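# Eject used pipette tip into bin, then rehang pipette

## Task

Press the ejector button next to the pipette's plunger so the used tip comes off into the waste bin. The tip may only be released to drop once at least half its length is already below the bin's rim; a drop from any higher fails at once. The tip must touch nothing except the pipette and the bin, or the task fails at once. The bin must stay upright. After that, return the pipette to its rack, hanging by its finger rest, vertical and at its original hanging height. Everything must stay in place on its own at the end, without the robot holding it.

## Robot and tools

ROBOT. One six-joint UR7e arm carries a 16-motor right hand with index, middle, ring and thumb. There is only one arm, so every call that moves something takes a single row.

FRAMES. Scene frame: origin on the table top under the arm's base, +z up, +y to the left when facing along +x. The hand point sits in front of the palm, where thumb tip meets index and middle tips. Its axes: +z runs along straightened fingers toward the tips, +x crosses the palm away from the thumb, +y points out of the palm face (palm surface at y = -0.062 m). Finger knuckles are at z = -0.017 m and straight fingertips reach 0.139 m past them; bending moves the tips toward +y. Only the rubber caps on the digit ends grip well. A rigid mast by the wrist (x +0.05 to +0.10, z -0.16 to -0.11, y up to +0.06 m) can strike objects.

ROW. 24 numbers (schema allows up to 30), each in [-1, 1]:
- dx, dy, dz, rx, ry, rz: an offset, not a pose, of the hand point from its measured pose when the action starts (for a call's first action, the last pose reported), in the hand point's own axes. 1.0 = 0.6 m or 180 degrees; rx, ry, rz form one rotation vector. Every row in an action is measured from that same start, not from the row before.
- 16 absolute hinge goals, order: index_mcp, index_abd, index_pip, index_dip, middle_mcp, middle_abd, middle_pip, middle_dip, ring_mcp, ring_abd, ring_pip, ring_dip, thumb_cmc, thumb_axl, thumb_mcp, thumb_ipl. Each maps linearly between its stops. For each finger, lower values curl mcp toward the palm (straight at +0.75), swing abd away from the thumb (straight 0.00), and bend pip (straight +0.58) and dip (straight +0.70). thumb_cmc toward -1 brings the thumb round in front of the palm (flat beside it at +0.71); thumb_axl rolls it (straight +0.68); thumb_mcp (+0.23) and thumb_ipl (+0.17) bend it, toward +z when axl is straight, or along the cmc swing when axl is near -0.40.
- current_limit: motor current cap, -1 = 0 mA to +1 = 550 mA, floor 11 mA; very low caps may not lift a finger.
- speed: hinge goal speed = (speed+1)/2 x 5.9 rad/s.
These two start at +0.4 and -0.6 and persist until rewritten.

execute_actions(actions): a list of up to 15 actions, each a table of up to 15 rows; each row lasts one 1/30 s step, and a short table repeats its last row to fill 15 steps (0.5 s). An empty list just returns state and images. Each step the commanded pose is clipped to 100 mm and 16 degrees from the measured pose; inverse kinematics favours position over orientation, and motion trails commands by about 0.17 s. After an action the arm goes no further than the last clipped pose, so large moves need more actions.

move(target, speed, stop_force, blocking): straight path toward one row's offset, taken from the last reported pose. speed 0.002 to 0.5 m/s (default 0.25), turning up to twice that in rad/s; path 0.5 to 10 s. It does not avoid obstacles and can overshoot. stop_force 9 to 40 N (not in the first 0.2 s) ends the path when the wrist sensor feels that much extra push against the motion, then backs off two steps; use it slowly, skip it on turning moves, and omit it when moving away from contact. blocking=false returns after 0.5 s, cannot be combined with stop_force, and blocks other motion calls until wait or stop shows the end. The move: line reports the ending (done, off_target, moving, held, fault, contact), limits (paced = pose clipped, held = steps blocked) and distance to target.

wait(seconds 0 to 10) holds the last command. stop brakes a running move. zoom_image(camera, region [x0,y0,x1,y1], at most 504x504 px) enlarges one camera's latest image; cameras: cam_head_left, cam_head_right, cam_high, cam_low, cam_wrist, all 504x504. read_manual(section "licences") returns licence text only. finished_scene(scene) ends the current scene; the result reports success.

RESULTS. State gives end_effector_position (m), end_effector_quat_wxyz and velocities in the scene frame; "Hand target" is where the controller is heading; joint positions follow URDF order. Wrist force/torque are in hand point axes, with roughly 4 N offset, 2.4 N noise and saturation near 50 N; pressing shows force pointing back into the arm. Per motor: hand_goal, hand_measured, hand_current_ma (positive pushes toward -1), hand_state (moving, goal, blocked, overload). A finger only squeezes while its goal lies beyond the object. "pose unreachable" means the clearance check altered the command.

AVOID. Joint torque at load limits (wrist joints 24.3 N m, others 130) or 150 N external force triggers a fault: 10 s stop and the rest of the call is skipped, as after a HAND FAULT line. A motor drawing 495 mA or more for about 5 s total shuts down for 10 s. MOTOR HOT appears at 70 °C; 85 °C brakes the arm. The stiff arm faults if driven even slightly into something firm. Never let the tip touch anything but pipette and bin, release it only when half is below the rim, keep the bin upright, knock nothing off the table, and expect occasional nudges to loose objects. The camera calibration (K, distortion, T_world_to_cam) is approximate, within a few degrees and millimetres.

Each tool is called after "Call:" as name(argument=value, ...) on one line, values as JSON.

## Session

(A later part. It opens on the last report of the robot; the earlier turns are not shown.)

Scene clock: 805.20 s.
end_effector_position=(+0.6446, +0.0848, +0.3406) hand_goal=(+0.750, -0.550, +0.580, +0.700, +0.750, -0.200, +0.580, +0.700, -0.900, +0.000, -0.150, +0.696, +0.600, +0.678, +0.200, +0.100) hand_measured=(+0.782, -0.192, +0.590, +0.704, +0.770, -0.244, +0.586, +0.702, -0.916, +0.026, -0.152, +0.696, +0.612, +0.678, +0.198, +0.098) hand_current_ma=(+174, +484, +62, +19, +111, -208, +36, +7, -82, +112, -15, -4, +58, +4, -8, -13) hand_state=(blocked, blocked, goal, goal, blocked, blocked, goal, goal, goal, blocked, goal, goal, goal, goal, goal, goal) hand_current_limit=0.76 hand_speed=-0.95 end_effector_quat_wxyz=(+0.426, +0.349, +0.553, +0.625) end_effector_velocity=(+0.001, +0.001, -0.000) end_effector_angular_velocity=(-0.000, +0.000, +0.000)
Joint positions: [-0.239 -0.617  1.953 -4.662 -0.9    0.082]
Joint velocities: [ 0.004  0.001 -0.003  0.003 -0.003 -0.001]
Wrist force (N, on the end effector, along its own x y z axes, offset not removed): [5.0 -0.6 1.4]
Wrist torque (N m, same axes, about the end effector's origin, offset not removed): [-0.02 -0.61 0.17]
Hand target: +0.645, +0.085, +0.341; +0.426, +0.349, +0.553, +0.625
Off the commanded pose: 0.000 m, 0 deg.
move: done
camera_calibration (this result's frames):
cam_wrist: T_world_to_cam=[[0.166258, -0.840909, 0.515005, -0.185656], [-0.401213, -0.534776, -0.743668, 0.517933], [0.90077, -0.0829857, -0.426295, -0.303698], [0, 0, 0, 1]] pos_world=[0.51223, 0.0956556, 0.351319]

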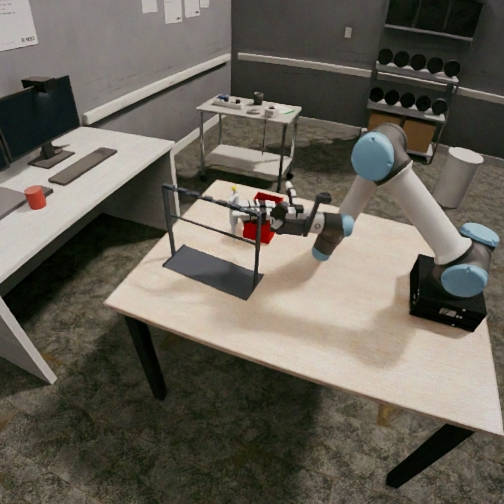

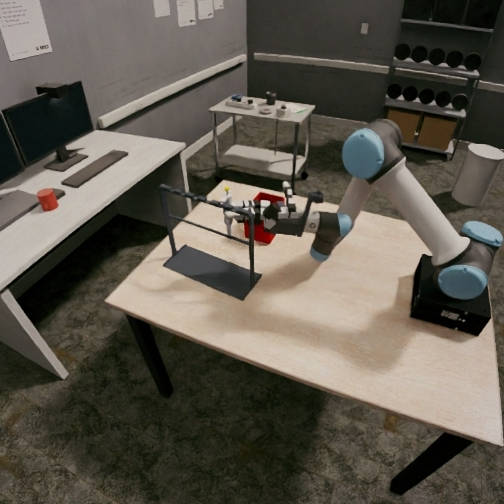

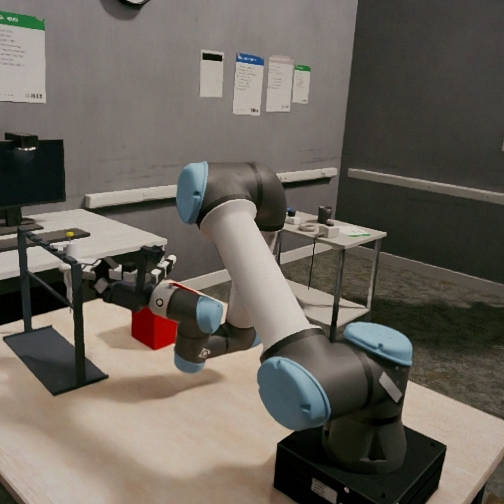

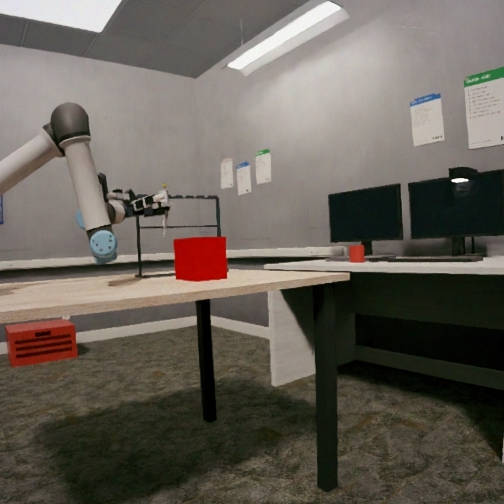

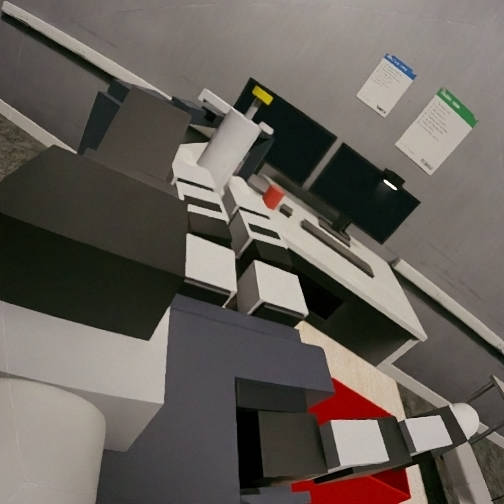

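Call:
move(target=[0.02,0,0.0085,0,0,0,0.75,-0.55,0.58,0.7,0.75,-0.2,0.58,0.7,-0.9,0,-0.15,0.696,0.6,0.678,0.2,0.1,0.76,-0.95], speed=0.006, stop_force=9)

Call:
zoom_image(camera="cam_head_right", region=[175,160,295,250])

Call:
zoom_image(camera="cam_head_left", region=[180,160,300,250])

Call:
zoom_image(camera="cam_high", region=[0,200,160,320])

Scene clock: 809.53 s.
end_effector_position=(+0.6445, +0.0978, +0.3409) hand_goal=(+0.750, -0.550, +0.580, +0.700, +0.750, -0.200, +0.580, +0.700, -0.900, +0.000, -0.150, +0.696, +0.600, +0.678, +0.200, +0.100) hand_measured=(+0.782, -0.192, +0.590, +0.704, +0.774, -0.244, +0.588, +0.702, -0.916, +0.026, -0.152, +0.696, +0.612, +0.678, +0.198, +0.098) hand_current_ma=(+174, +484, +62, +19, +127, -208, +45, +12, -82, +112, -15, -4, +58, +4, -8, -13) hand_state=(blocked, blocked, goal, goal, blocked, blocked, goal, goal, goal, blocked, goal, goal, goal, goal, goal, goal) hand_current_limit=0.76 hand_speed=-0.95 end_effector_quat_wxyz=(+0.426, +0.349, +0.553, +0.625) end_effector_velocity=(+0.000, +0.001, -0.000) end_effector_angular_velocity=(+0.000, +0.000, +0.000)
Joint positions: [-0.209 -0.618  1.953 -4.657 -0.929  0.075]
Joint velocities: [ 0.002  0.    -0.001  0.001 -0.002 -0.   ]
Wrist force (N, on the end effector, along its own x y z axes, offset not removed): [4.8 -2.2 -2.6]
Wrist torque (N m, same axes, about the end effector's origin, offset not removed): [0.02 -0.96 0.31]
Hand target: +0.645, +0.098, +0.341; +0.426, +0.349, +0.553, +0.625
Off the commanded pose: 0.000 m, 0 deg.
move: done
camera_calibration (this result's frames):
cam_wrist: T_world_to_cam=[[0.166305, -0.840905, 0.514997, -0.174888], [-0.40127, -0.534783, -0.743633, 0.525066], [0.900736, -0.0829829, -0.426367, -0.302359], [0, 0, 0, 1]] pos_world=[0.512123, 0.108641, 0.351607]

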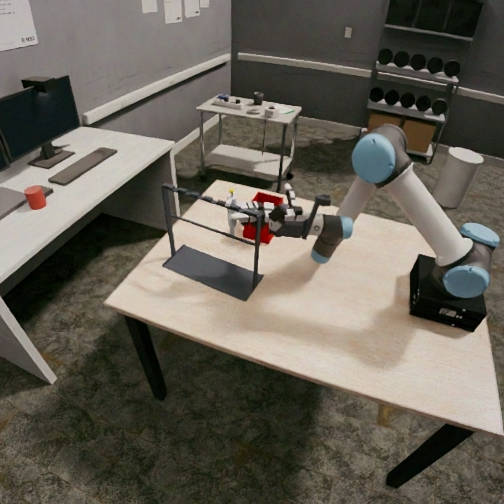

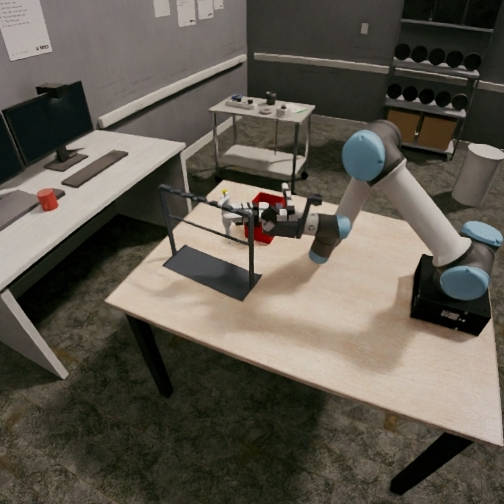

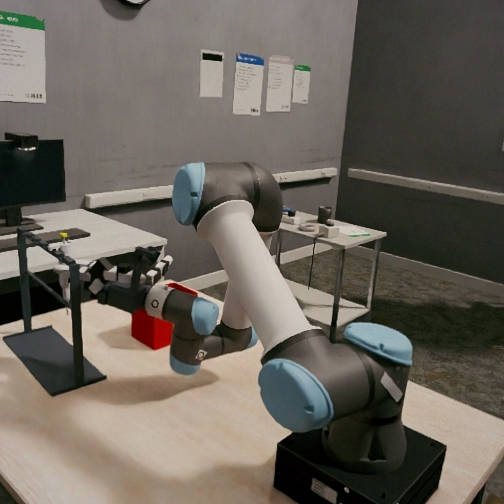

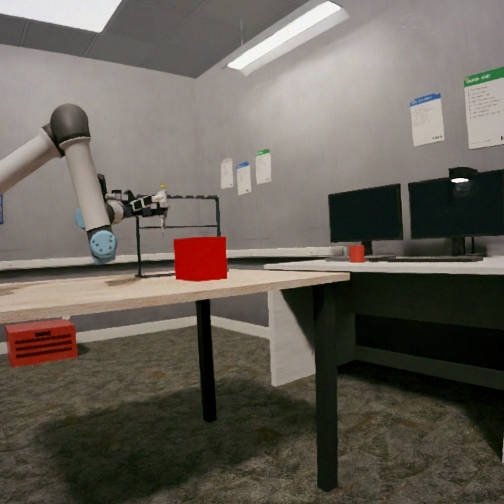

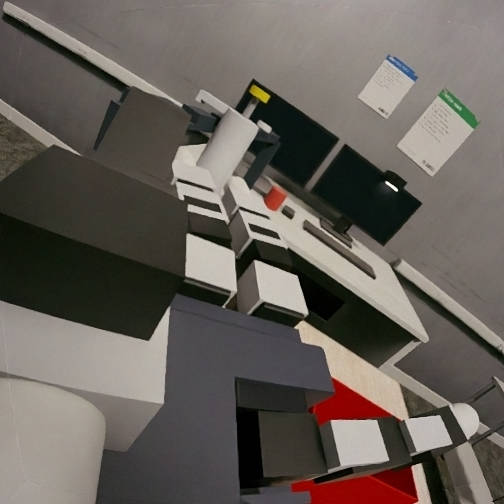

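Region (175, 160, 295, 250) of cam_head_right's 504x504 image, scaled by 4.200, with more detail than that image has; it fills the top 378 rows of this view, and the rest is white.

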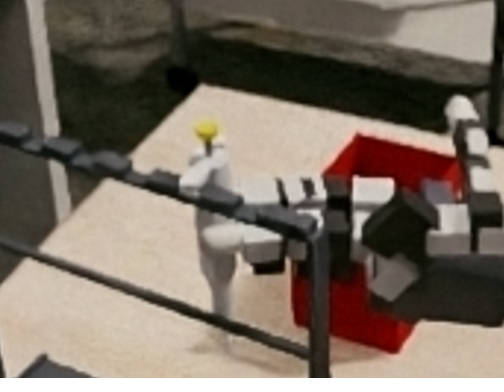

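Region (180, 160, 300, 250) of cam_head_left's 504x504 image, scaled by 4.200, with more detail than that image has; it fills the top 378 rows of this view, and the rest is white.

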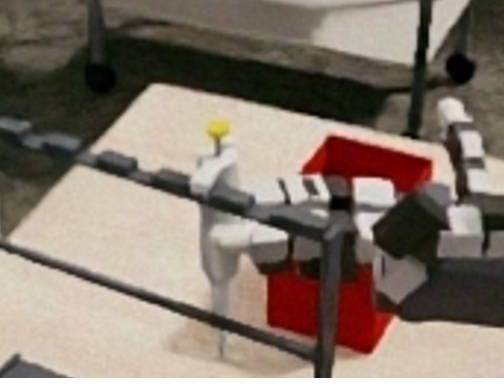

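Region (0, 200, 160, 320) of cam_high's 504x504 image, scaled by 3.150, with more detail than that image has; it fills the top 378 rows of this view, and the rest is white.

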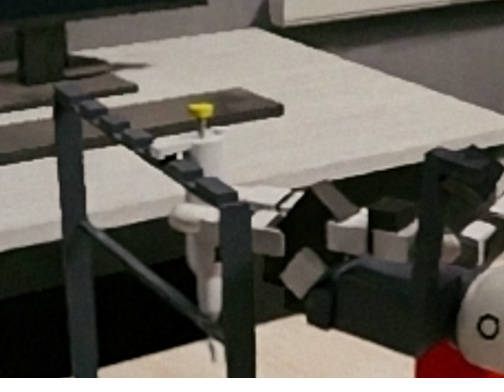

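Call:
move(target=[-0.004,-0.018,-0.003,0,0,0,0.75,-0.55,0.58,0.7,0.75,-0.2,0.58,0.7,-0.9,0,-0.15,0.696,0.6,0.678,0.2,0.1,0.76,-0.95], speed=0.006)

Call:
zoom_image(camera="cam_head_left", region=[180,160,300,250])

Call:
zoom_image(camera="cam_high", region=[0,200,160,320])

Scene clock: 812.90 s.
end_effector_position=(+0.6454, +0.0951, +0.3301) hand_goal=(+0.750, -0.550, +0.580, +0.700, +0.750, -0.200, +0.580, +0.700, -0.900, +0.000, -0.150, +0.696, +0.600, +0.678, +0.200, +0.100) hand_measured=(+0.782, -0.192, +0.590, +0.704, +0.774, -0.244, +0.588, +0.702, -0.916, +0.026, -0.152, +0.696, +0.612, +0.678, +0.198, +0.098) hand_current_ma=(+174, +484, +63, +20, +127, -209, +41, +12, -82, +112, -15, -4, +58, +4, -8, -13) hand_state=(blocked, blocked, goal, goal, blocked, blocked, goal, goal, goal, blocked, goal, goal, goal, goal, goal, goal) hand_current_limit=0.76 hand_speed=-0.95 end_effector_quat_wxyz=(+0.426, +0.349, +0.553, +0.625) end_effector_velocity=(+0.000, -0.000, -0.002) end_effector_angular_velocity=(+0.000, +0.001, +0.000)
Joint positions: [-0.214 -0.591  1.941 -4.672 -0.924  0.076]
Joint velocities: [-0.     0.004 -0.001 -0.001  0.001  0.   ]
Wrist force (N, on the end effector, along its own x y z axes, offset not removed): [0.3 -2.9 1.1]
Wrist torque (N m, same axes, about the end effector's origin, offset not removed): [-0.53 0.07 -0.08]
Hand target: +0.645, +0.095, +0.330; +0.426, +0.349, +0.553, +0.625
Off the commanded pose: 0.000 m, 0 deg.
move: done
camera_calibration (this result's frames):
cam_wrist: T_world_to_cam=[[0.166306, -0.840907, 0.514993, -0.171696], [-0.401274, -0.53478, -0.743633, 0.515985], [0.900734, -0.082983, -0.426371, -0.307981], [0, 0, 0, 1]] pos_world=[0.513014, 0.106001, 0.340812]

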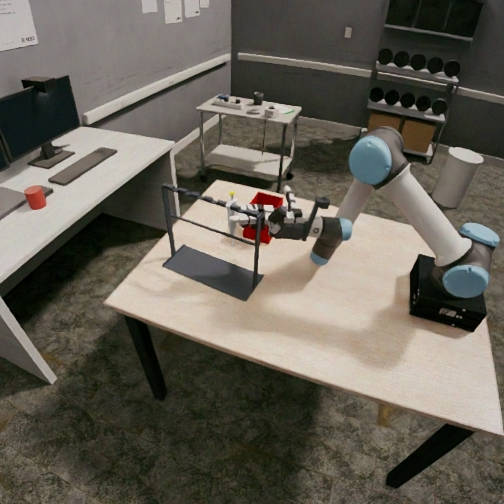

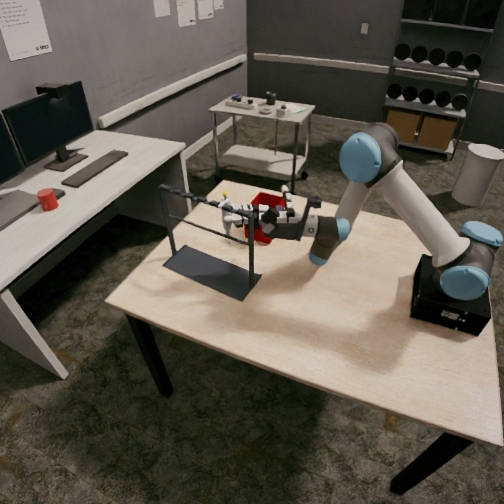

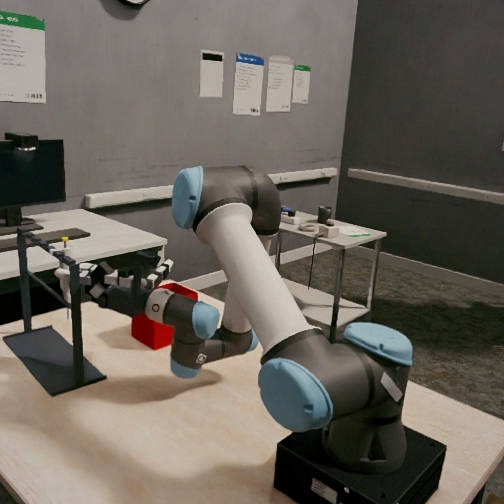

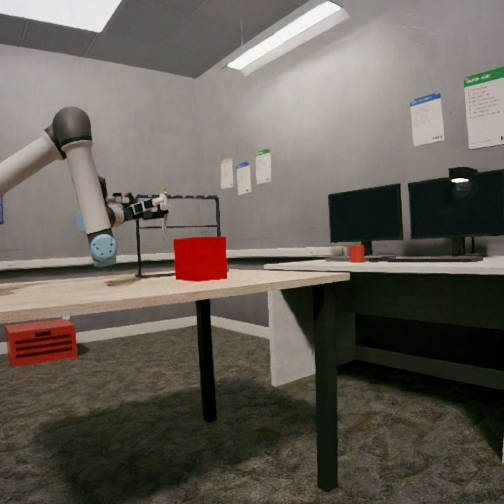

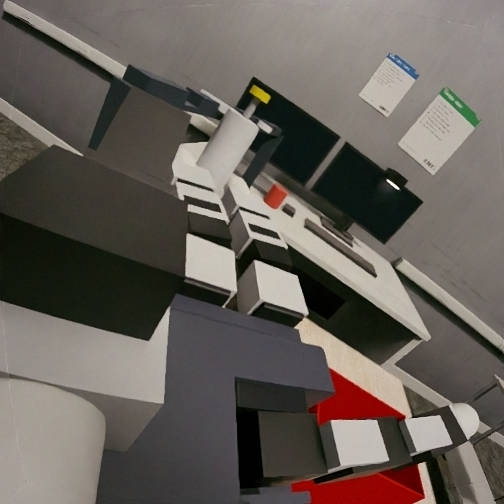

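Region (180, 160, 300, 250) of cam_head_left's 504x504 image, scaled by 4.200, with more detail than that image has; it fills the top 378 rows of this view, and the rest is white.

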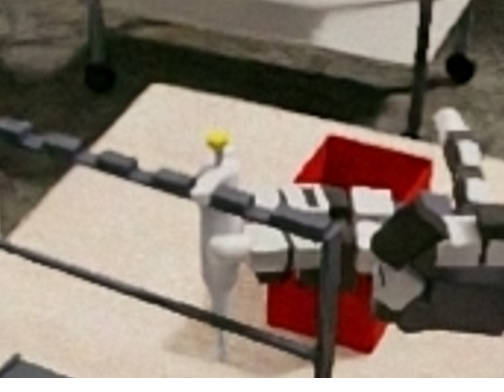

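Region (0, 200, 160, 320) of cam_high's 504x504 image, scaled by 3.150, with more detail than that image has; it fills the top 378 rows of this view, and the rest is white.

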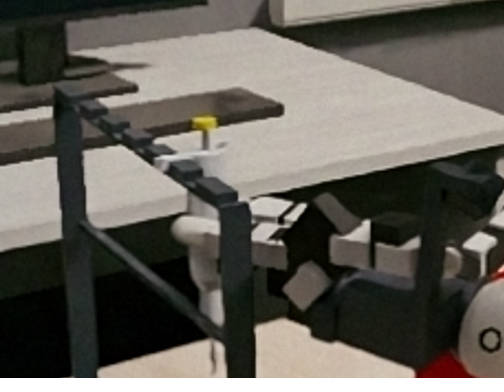

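Call:
execute_actions(actions=[[[0,0,0,0,0,0,0.77,-0.05,0.58,0.7,0.77,-0.3,0.58,0.7,-0.9,0,-0.15,0.696,0.6,0.678,0.2,0.1,0.4,-0.9]],[[0,0,0,0,0,0,0.77,-0.05,0.58,0.7,0.77,-0.3,0.58,0.7,-0.9,0,-0.15,0.696,0.6,0.678,0.2,0.1,0.4,-0.9]],[[0,0,0,0,0,0,0.77,-0.05,0.58,0.7,0.77,-0.3,0.58,0.7,-0.9,0,-0.15,0.696,0.6,0.678,0.2,0.1,0.4,-0.9]]])

Call:
move(target=[-0.04,0,-0.14,0,0,0,0.77,-0.05,0.58,0.7,0.77,-0.3,0.58,0.7,-0.9,0,-0.15,0.696,0.6,0.678,0.2,0.1,0.4,-0.9], speed=0.03)

Call:
zoom_image(camera="cam_head_left", region=[160,160,300,280])

Call:
zoom_image(camera="cam_high", region=[0,200,160,340])

Call:
zoom_image(camera="cam_low", region=[100,160,240,290])

Scene clock: 817.07 s.
end_effector_position=(+0.6454, +0.0951, +0.3301) hand_goal=(+0.770, -0.050, +0.580, +0.700, +0.770, -0.300, +0.580, +0.700, -0.900, +0.000, -0.150, +0.696, +0.600, +0.678, +0.200, +0.100) hand_measured=(+0.794, -0.054, +0.588, +0.704, +0.790, -0.298, +0.588, +0.702, -0.916, +0.026, -0.152, +0.696, +0.612, +0.678, +0.198, +0.098) hand_current_ma=(+131, -16, +48, +20, +110, +12, +41, +12, -82, +112, -15, -4, +58, +4, -8, -13) hand_state=(blocked, goal, goal, goal, blocked, goal, goal, goal, goal, blocked, goal, goal, goal, goal, goal, goal) hand_current_limit=0.40 hand_speed=-0.90 end_effector_quat_wxyz=(+0.426, +0.349, +0.553, +0.625) end_effector_velocity=(+0.000, -0.000, -0.000) end_effector_angular_velocity=(+0.001, +0.001, +0.000)
Joint positions: [-0.214 -0.591  1.941 -4.672 -0.924  0.076]
Joint velocities: [-0.     0.    -0.    -0.     0.     0.001]
Wrist force (N, on the end effector, along its own x y z axes, offset not removed): [0.3 -0.5 -3.1]
Wrist torque (N m, same axes, about the end effector's origin, offset not removed): [0.24 -0.12 -0.18]
Hand target: +0.645, +0.095, +0.330; +0.426, +0.349, +0.553, +0.625
Off the commanded pose: 0.000 m, 0 deg.
camera_calibration (this result's frames):
cam_wrist: T_world_to_cam=[[0.166242, -0.840891, 0.515039, -0.171688], [-0.40118, -0.534802, -0.743667, 0.515937], [0.900788, -0.0829944, -0.426255, -0.308046], [0, 0, 0, 1]] pos_world=[0.513009, 0.105987, 0.340806]

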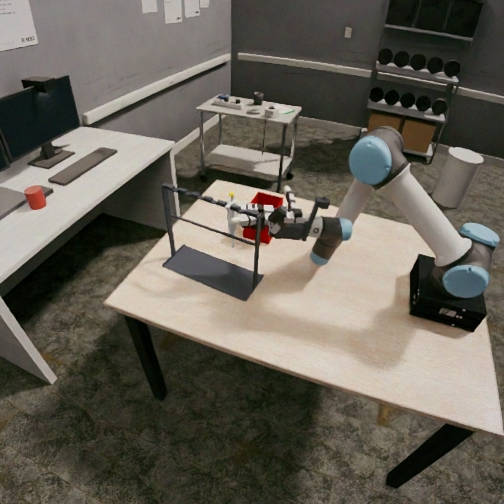

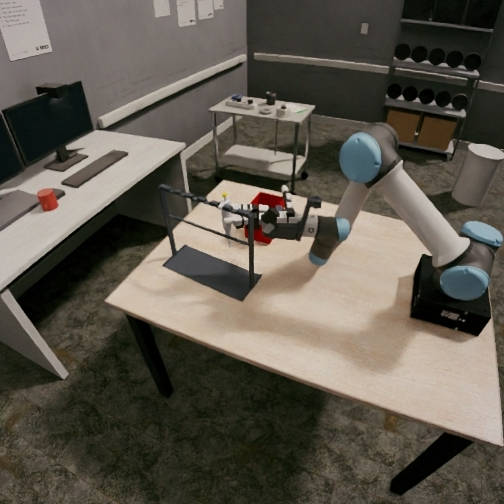

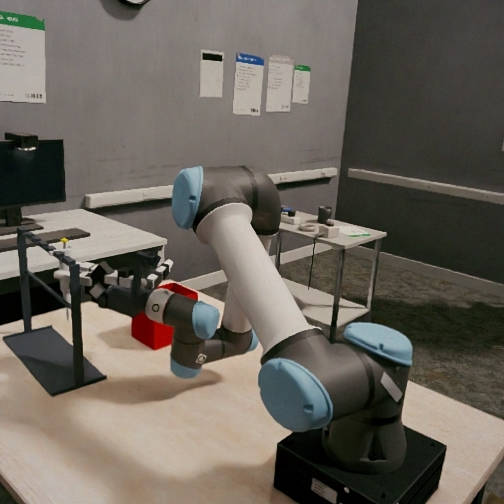

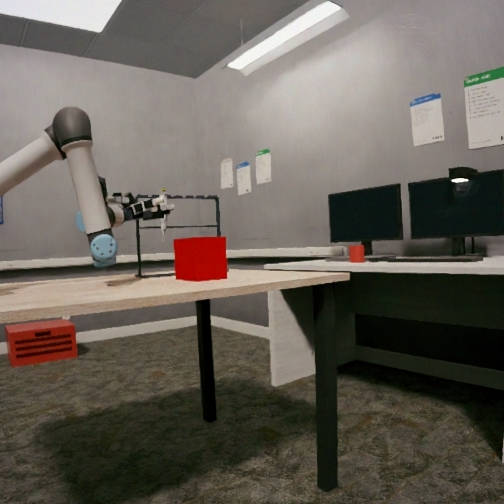

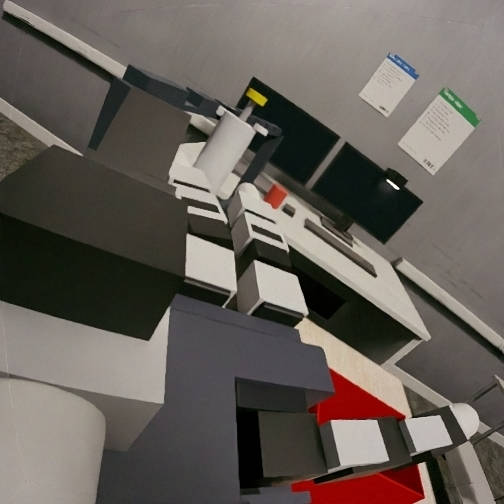

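Scene clock: 820.30 s.
end_effector_position=(+0.5787, +0.0398, +0.3188) hand_goal=(+0.770, -0.050, +0.580, +0.700, +0.770, -0.300, +0.580, +0.700, -0.900, +0.000, -0.150, +0.696, +0.600, +0.678, +0.200, +0.100) hand_measured=(+0.794, -0.054, +0.588, +0.704, +0.790, -0.298, +0.588, +0.702, -0.916, +0.026, -0.152, +0.696, +0.612, +0.678, +0.198, +0.098) hand_current_ma=(+131, -16, +48, +20, +110, +12, +41, +12, -82, +112, -15, -4, +58, +4, -8, -13) hand_state=(blocked, goal, goal, goal, blocked, goal, goal, goal, goal, blocked, goal, goal, goal, goal, goal, goal) hand_current_limit=0.40 hand_speed=-0.90 end_effector_quat_wxyz=(+0.426, +0.349, +0.553, +0.625) end_effector_velocity=(-0.001, -0.000, -0.001) end_effector_angular_velocity=(+0.001, +0.001, +0.001)
Joint positions: [-0.407 -0.587  2.112 -4.883 -0.735  0.128]
Joint velocities: [-0.002  0.002  0.002 -0.003  0.003  0.001]
Wrist force (N, on the end effector, along its own x y z axes, offset not removed): [-1.6 -2.0 2.8]
Wrist torque (N m, same axes, about the end effector's origin, offset not removed): [-0.70 -0.06 -0.19]
Hand target: +0.579, +0.040, +0.319; +0.426, +0.349, +0.553, +0.625
Off the commanded pose: 0.000 m, 0 deg.
move: done
camera_calibration (this result's frames):
cam_wrist: T_world_to_cam=[[0.166204, -0.840967, 0.514928, -0.20118], [-0.401147, -0.534691, -0.743765, 0.45124], [0.900809, -0.0829454, -0.426219, -0.25739], [0, 0, 0, 1]] pos_world=[0.446309, 0.0507387, 0.329505]

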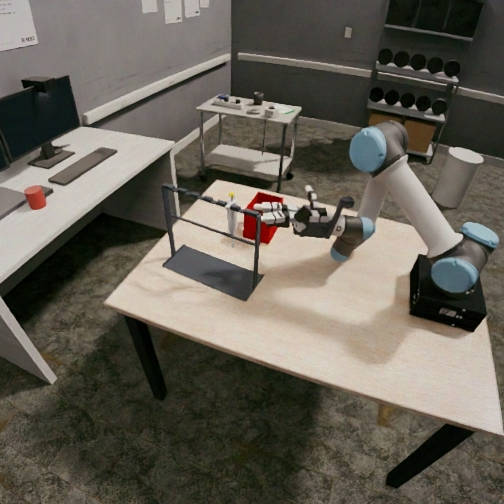

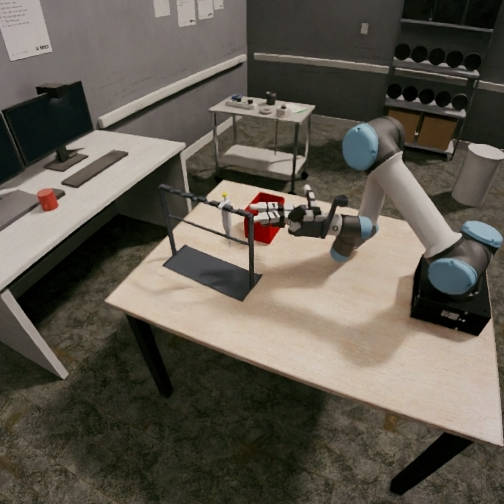

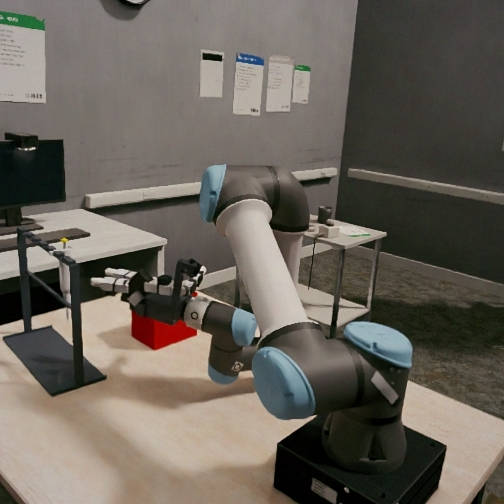

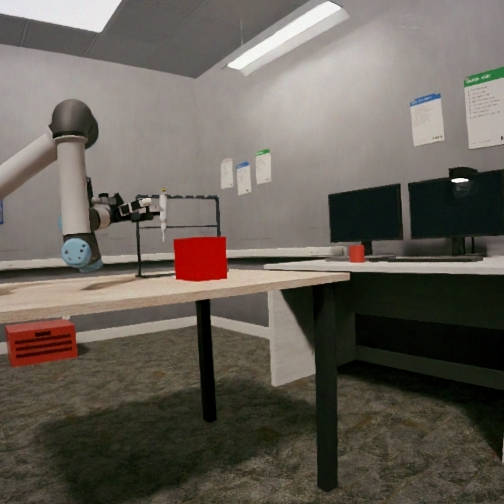

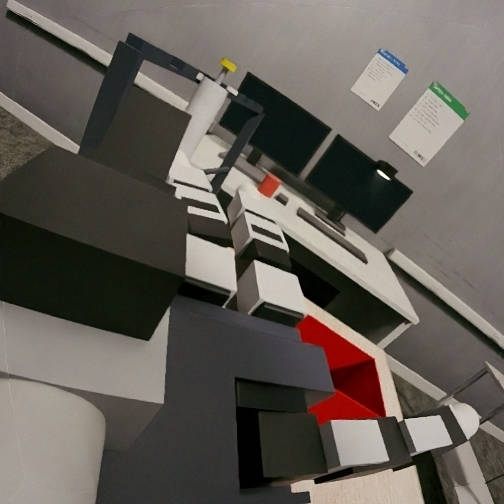

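Region (160, 160, 300, 280) of cam_head_left's 504x504 image, scaled by 3.600, with more detail than that image has; it fills the top 432 rows of this view, and the rest is white.

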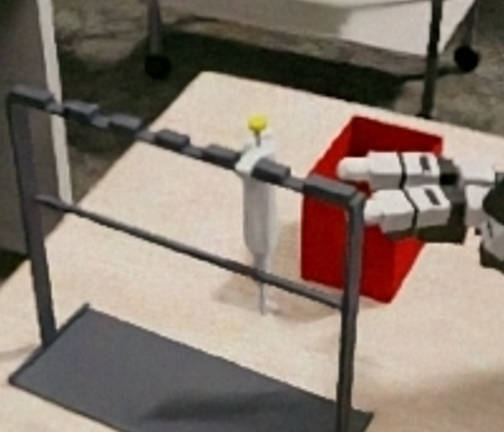

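Region (0, 200, 160, 340) of cam_high's 504x504 image, scaled by 3.150, with more detail than that image has; it fills the top 441 rows of this view, and the rest is white.

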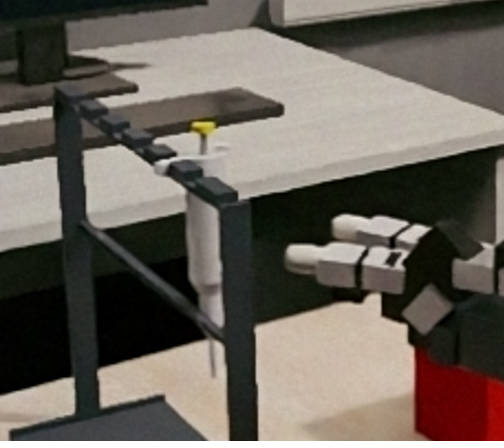

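Region (100, 160, 240, 290) of cam_low's 504x504 image, scaled by 3.600, with more detail than that image has; it fills the top 468 rows of this view, and the rest is white.

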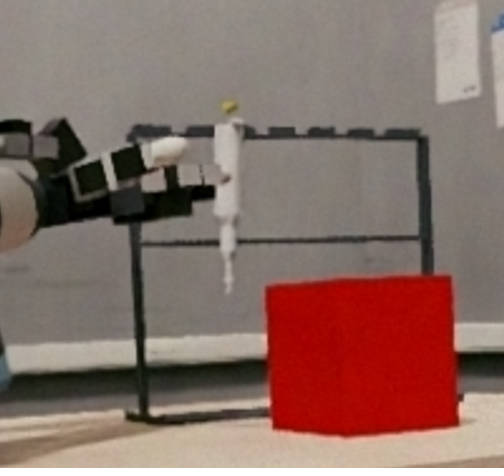

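Hung upright.

Call:
finished_scene(scene=1)

The scene is finished: the task was done.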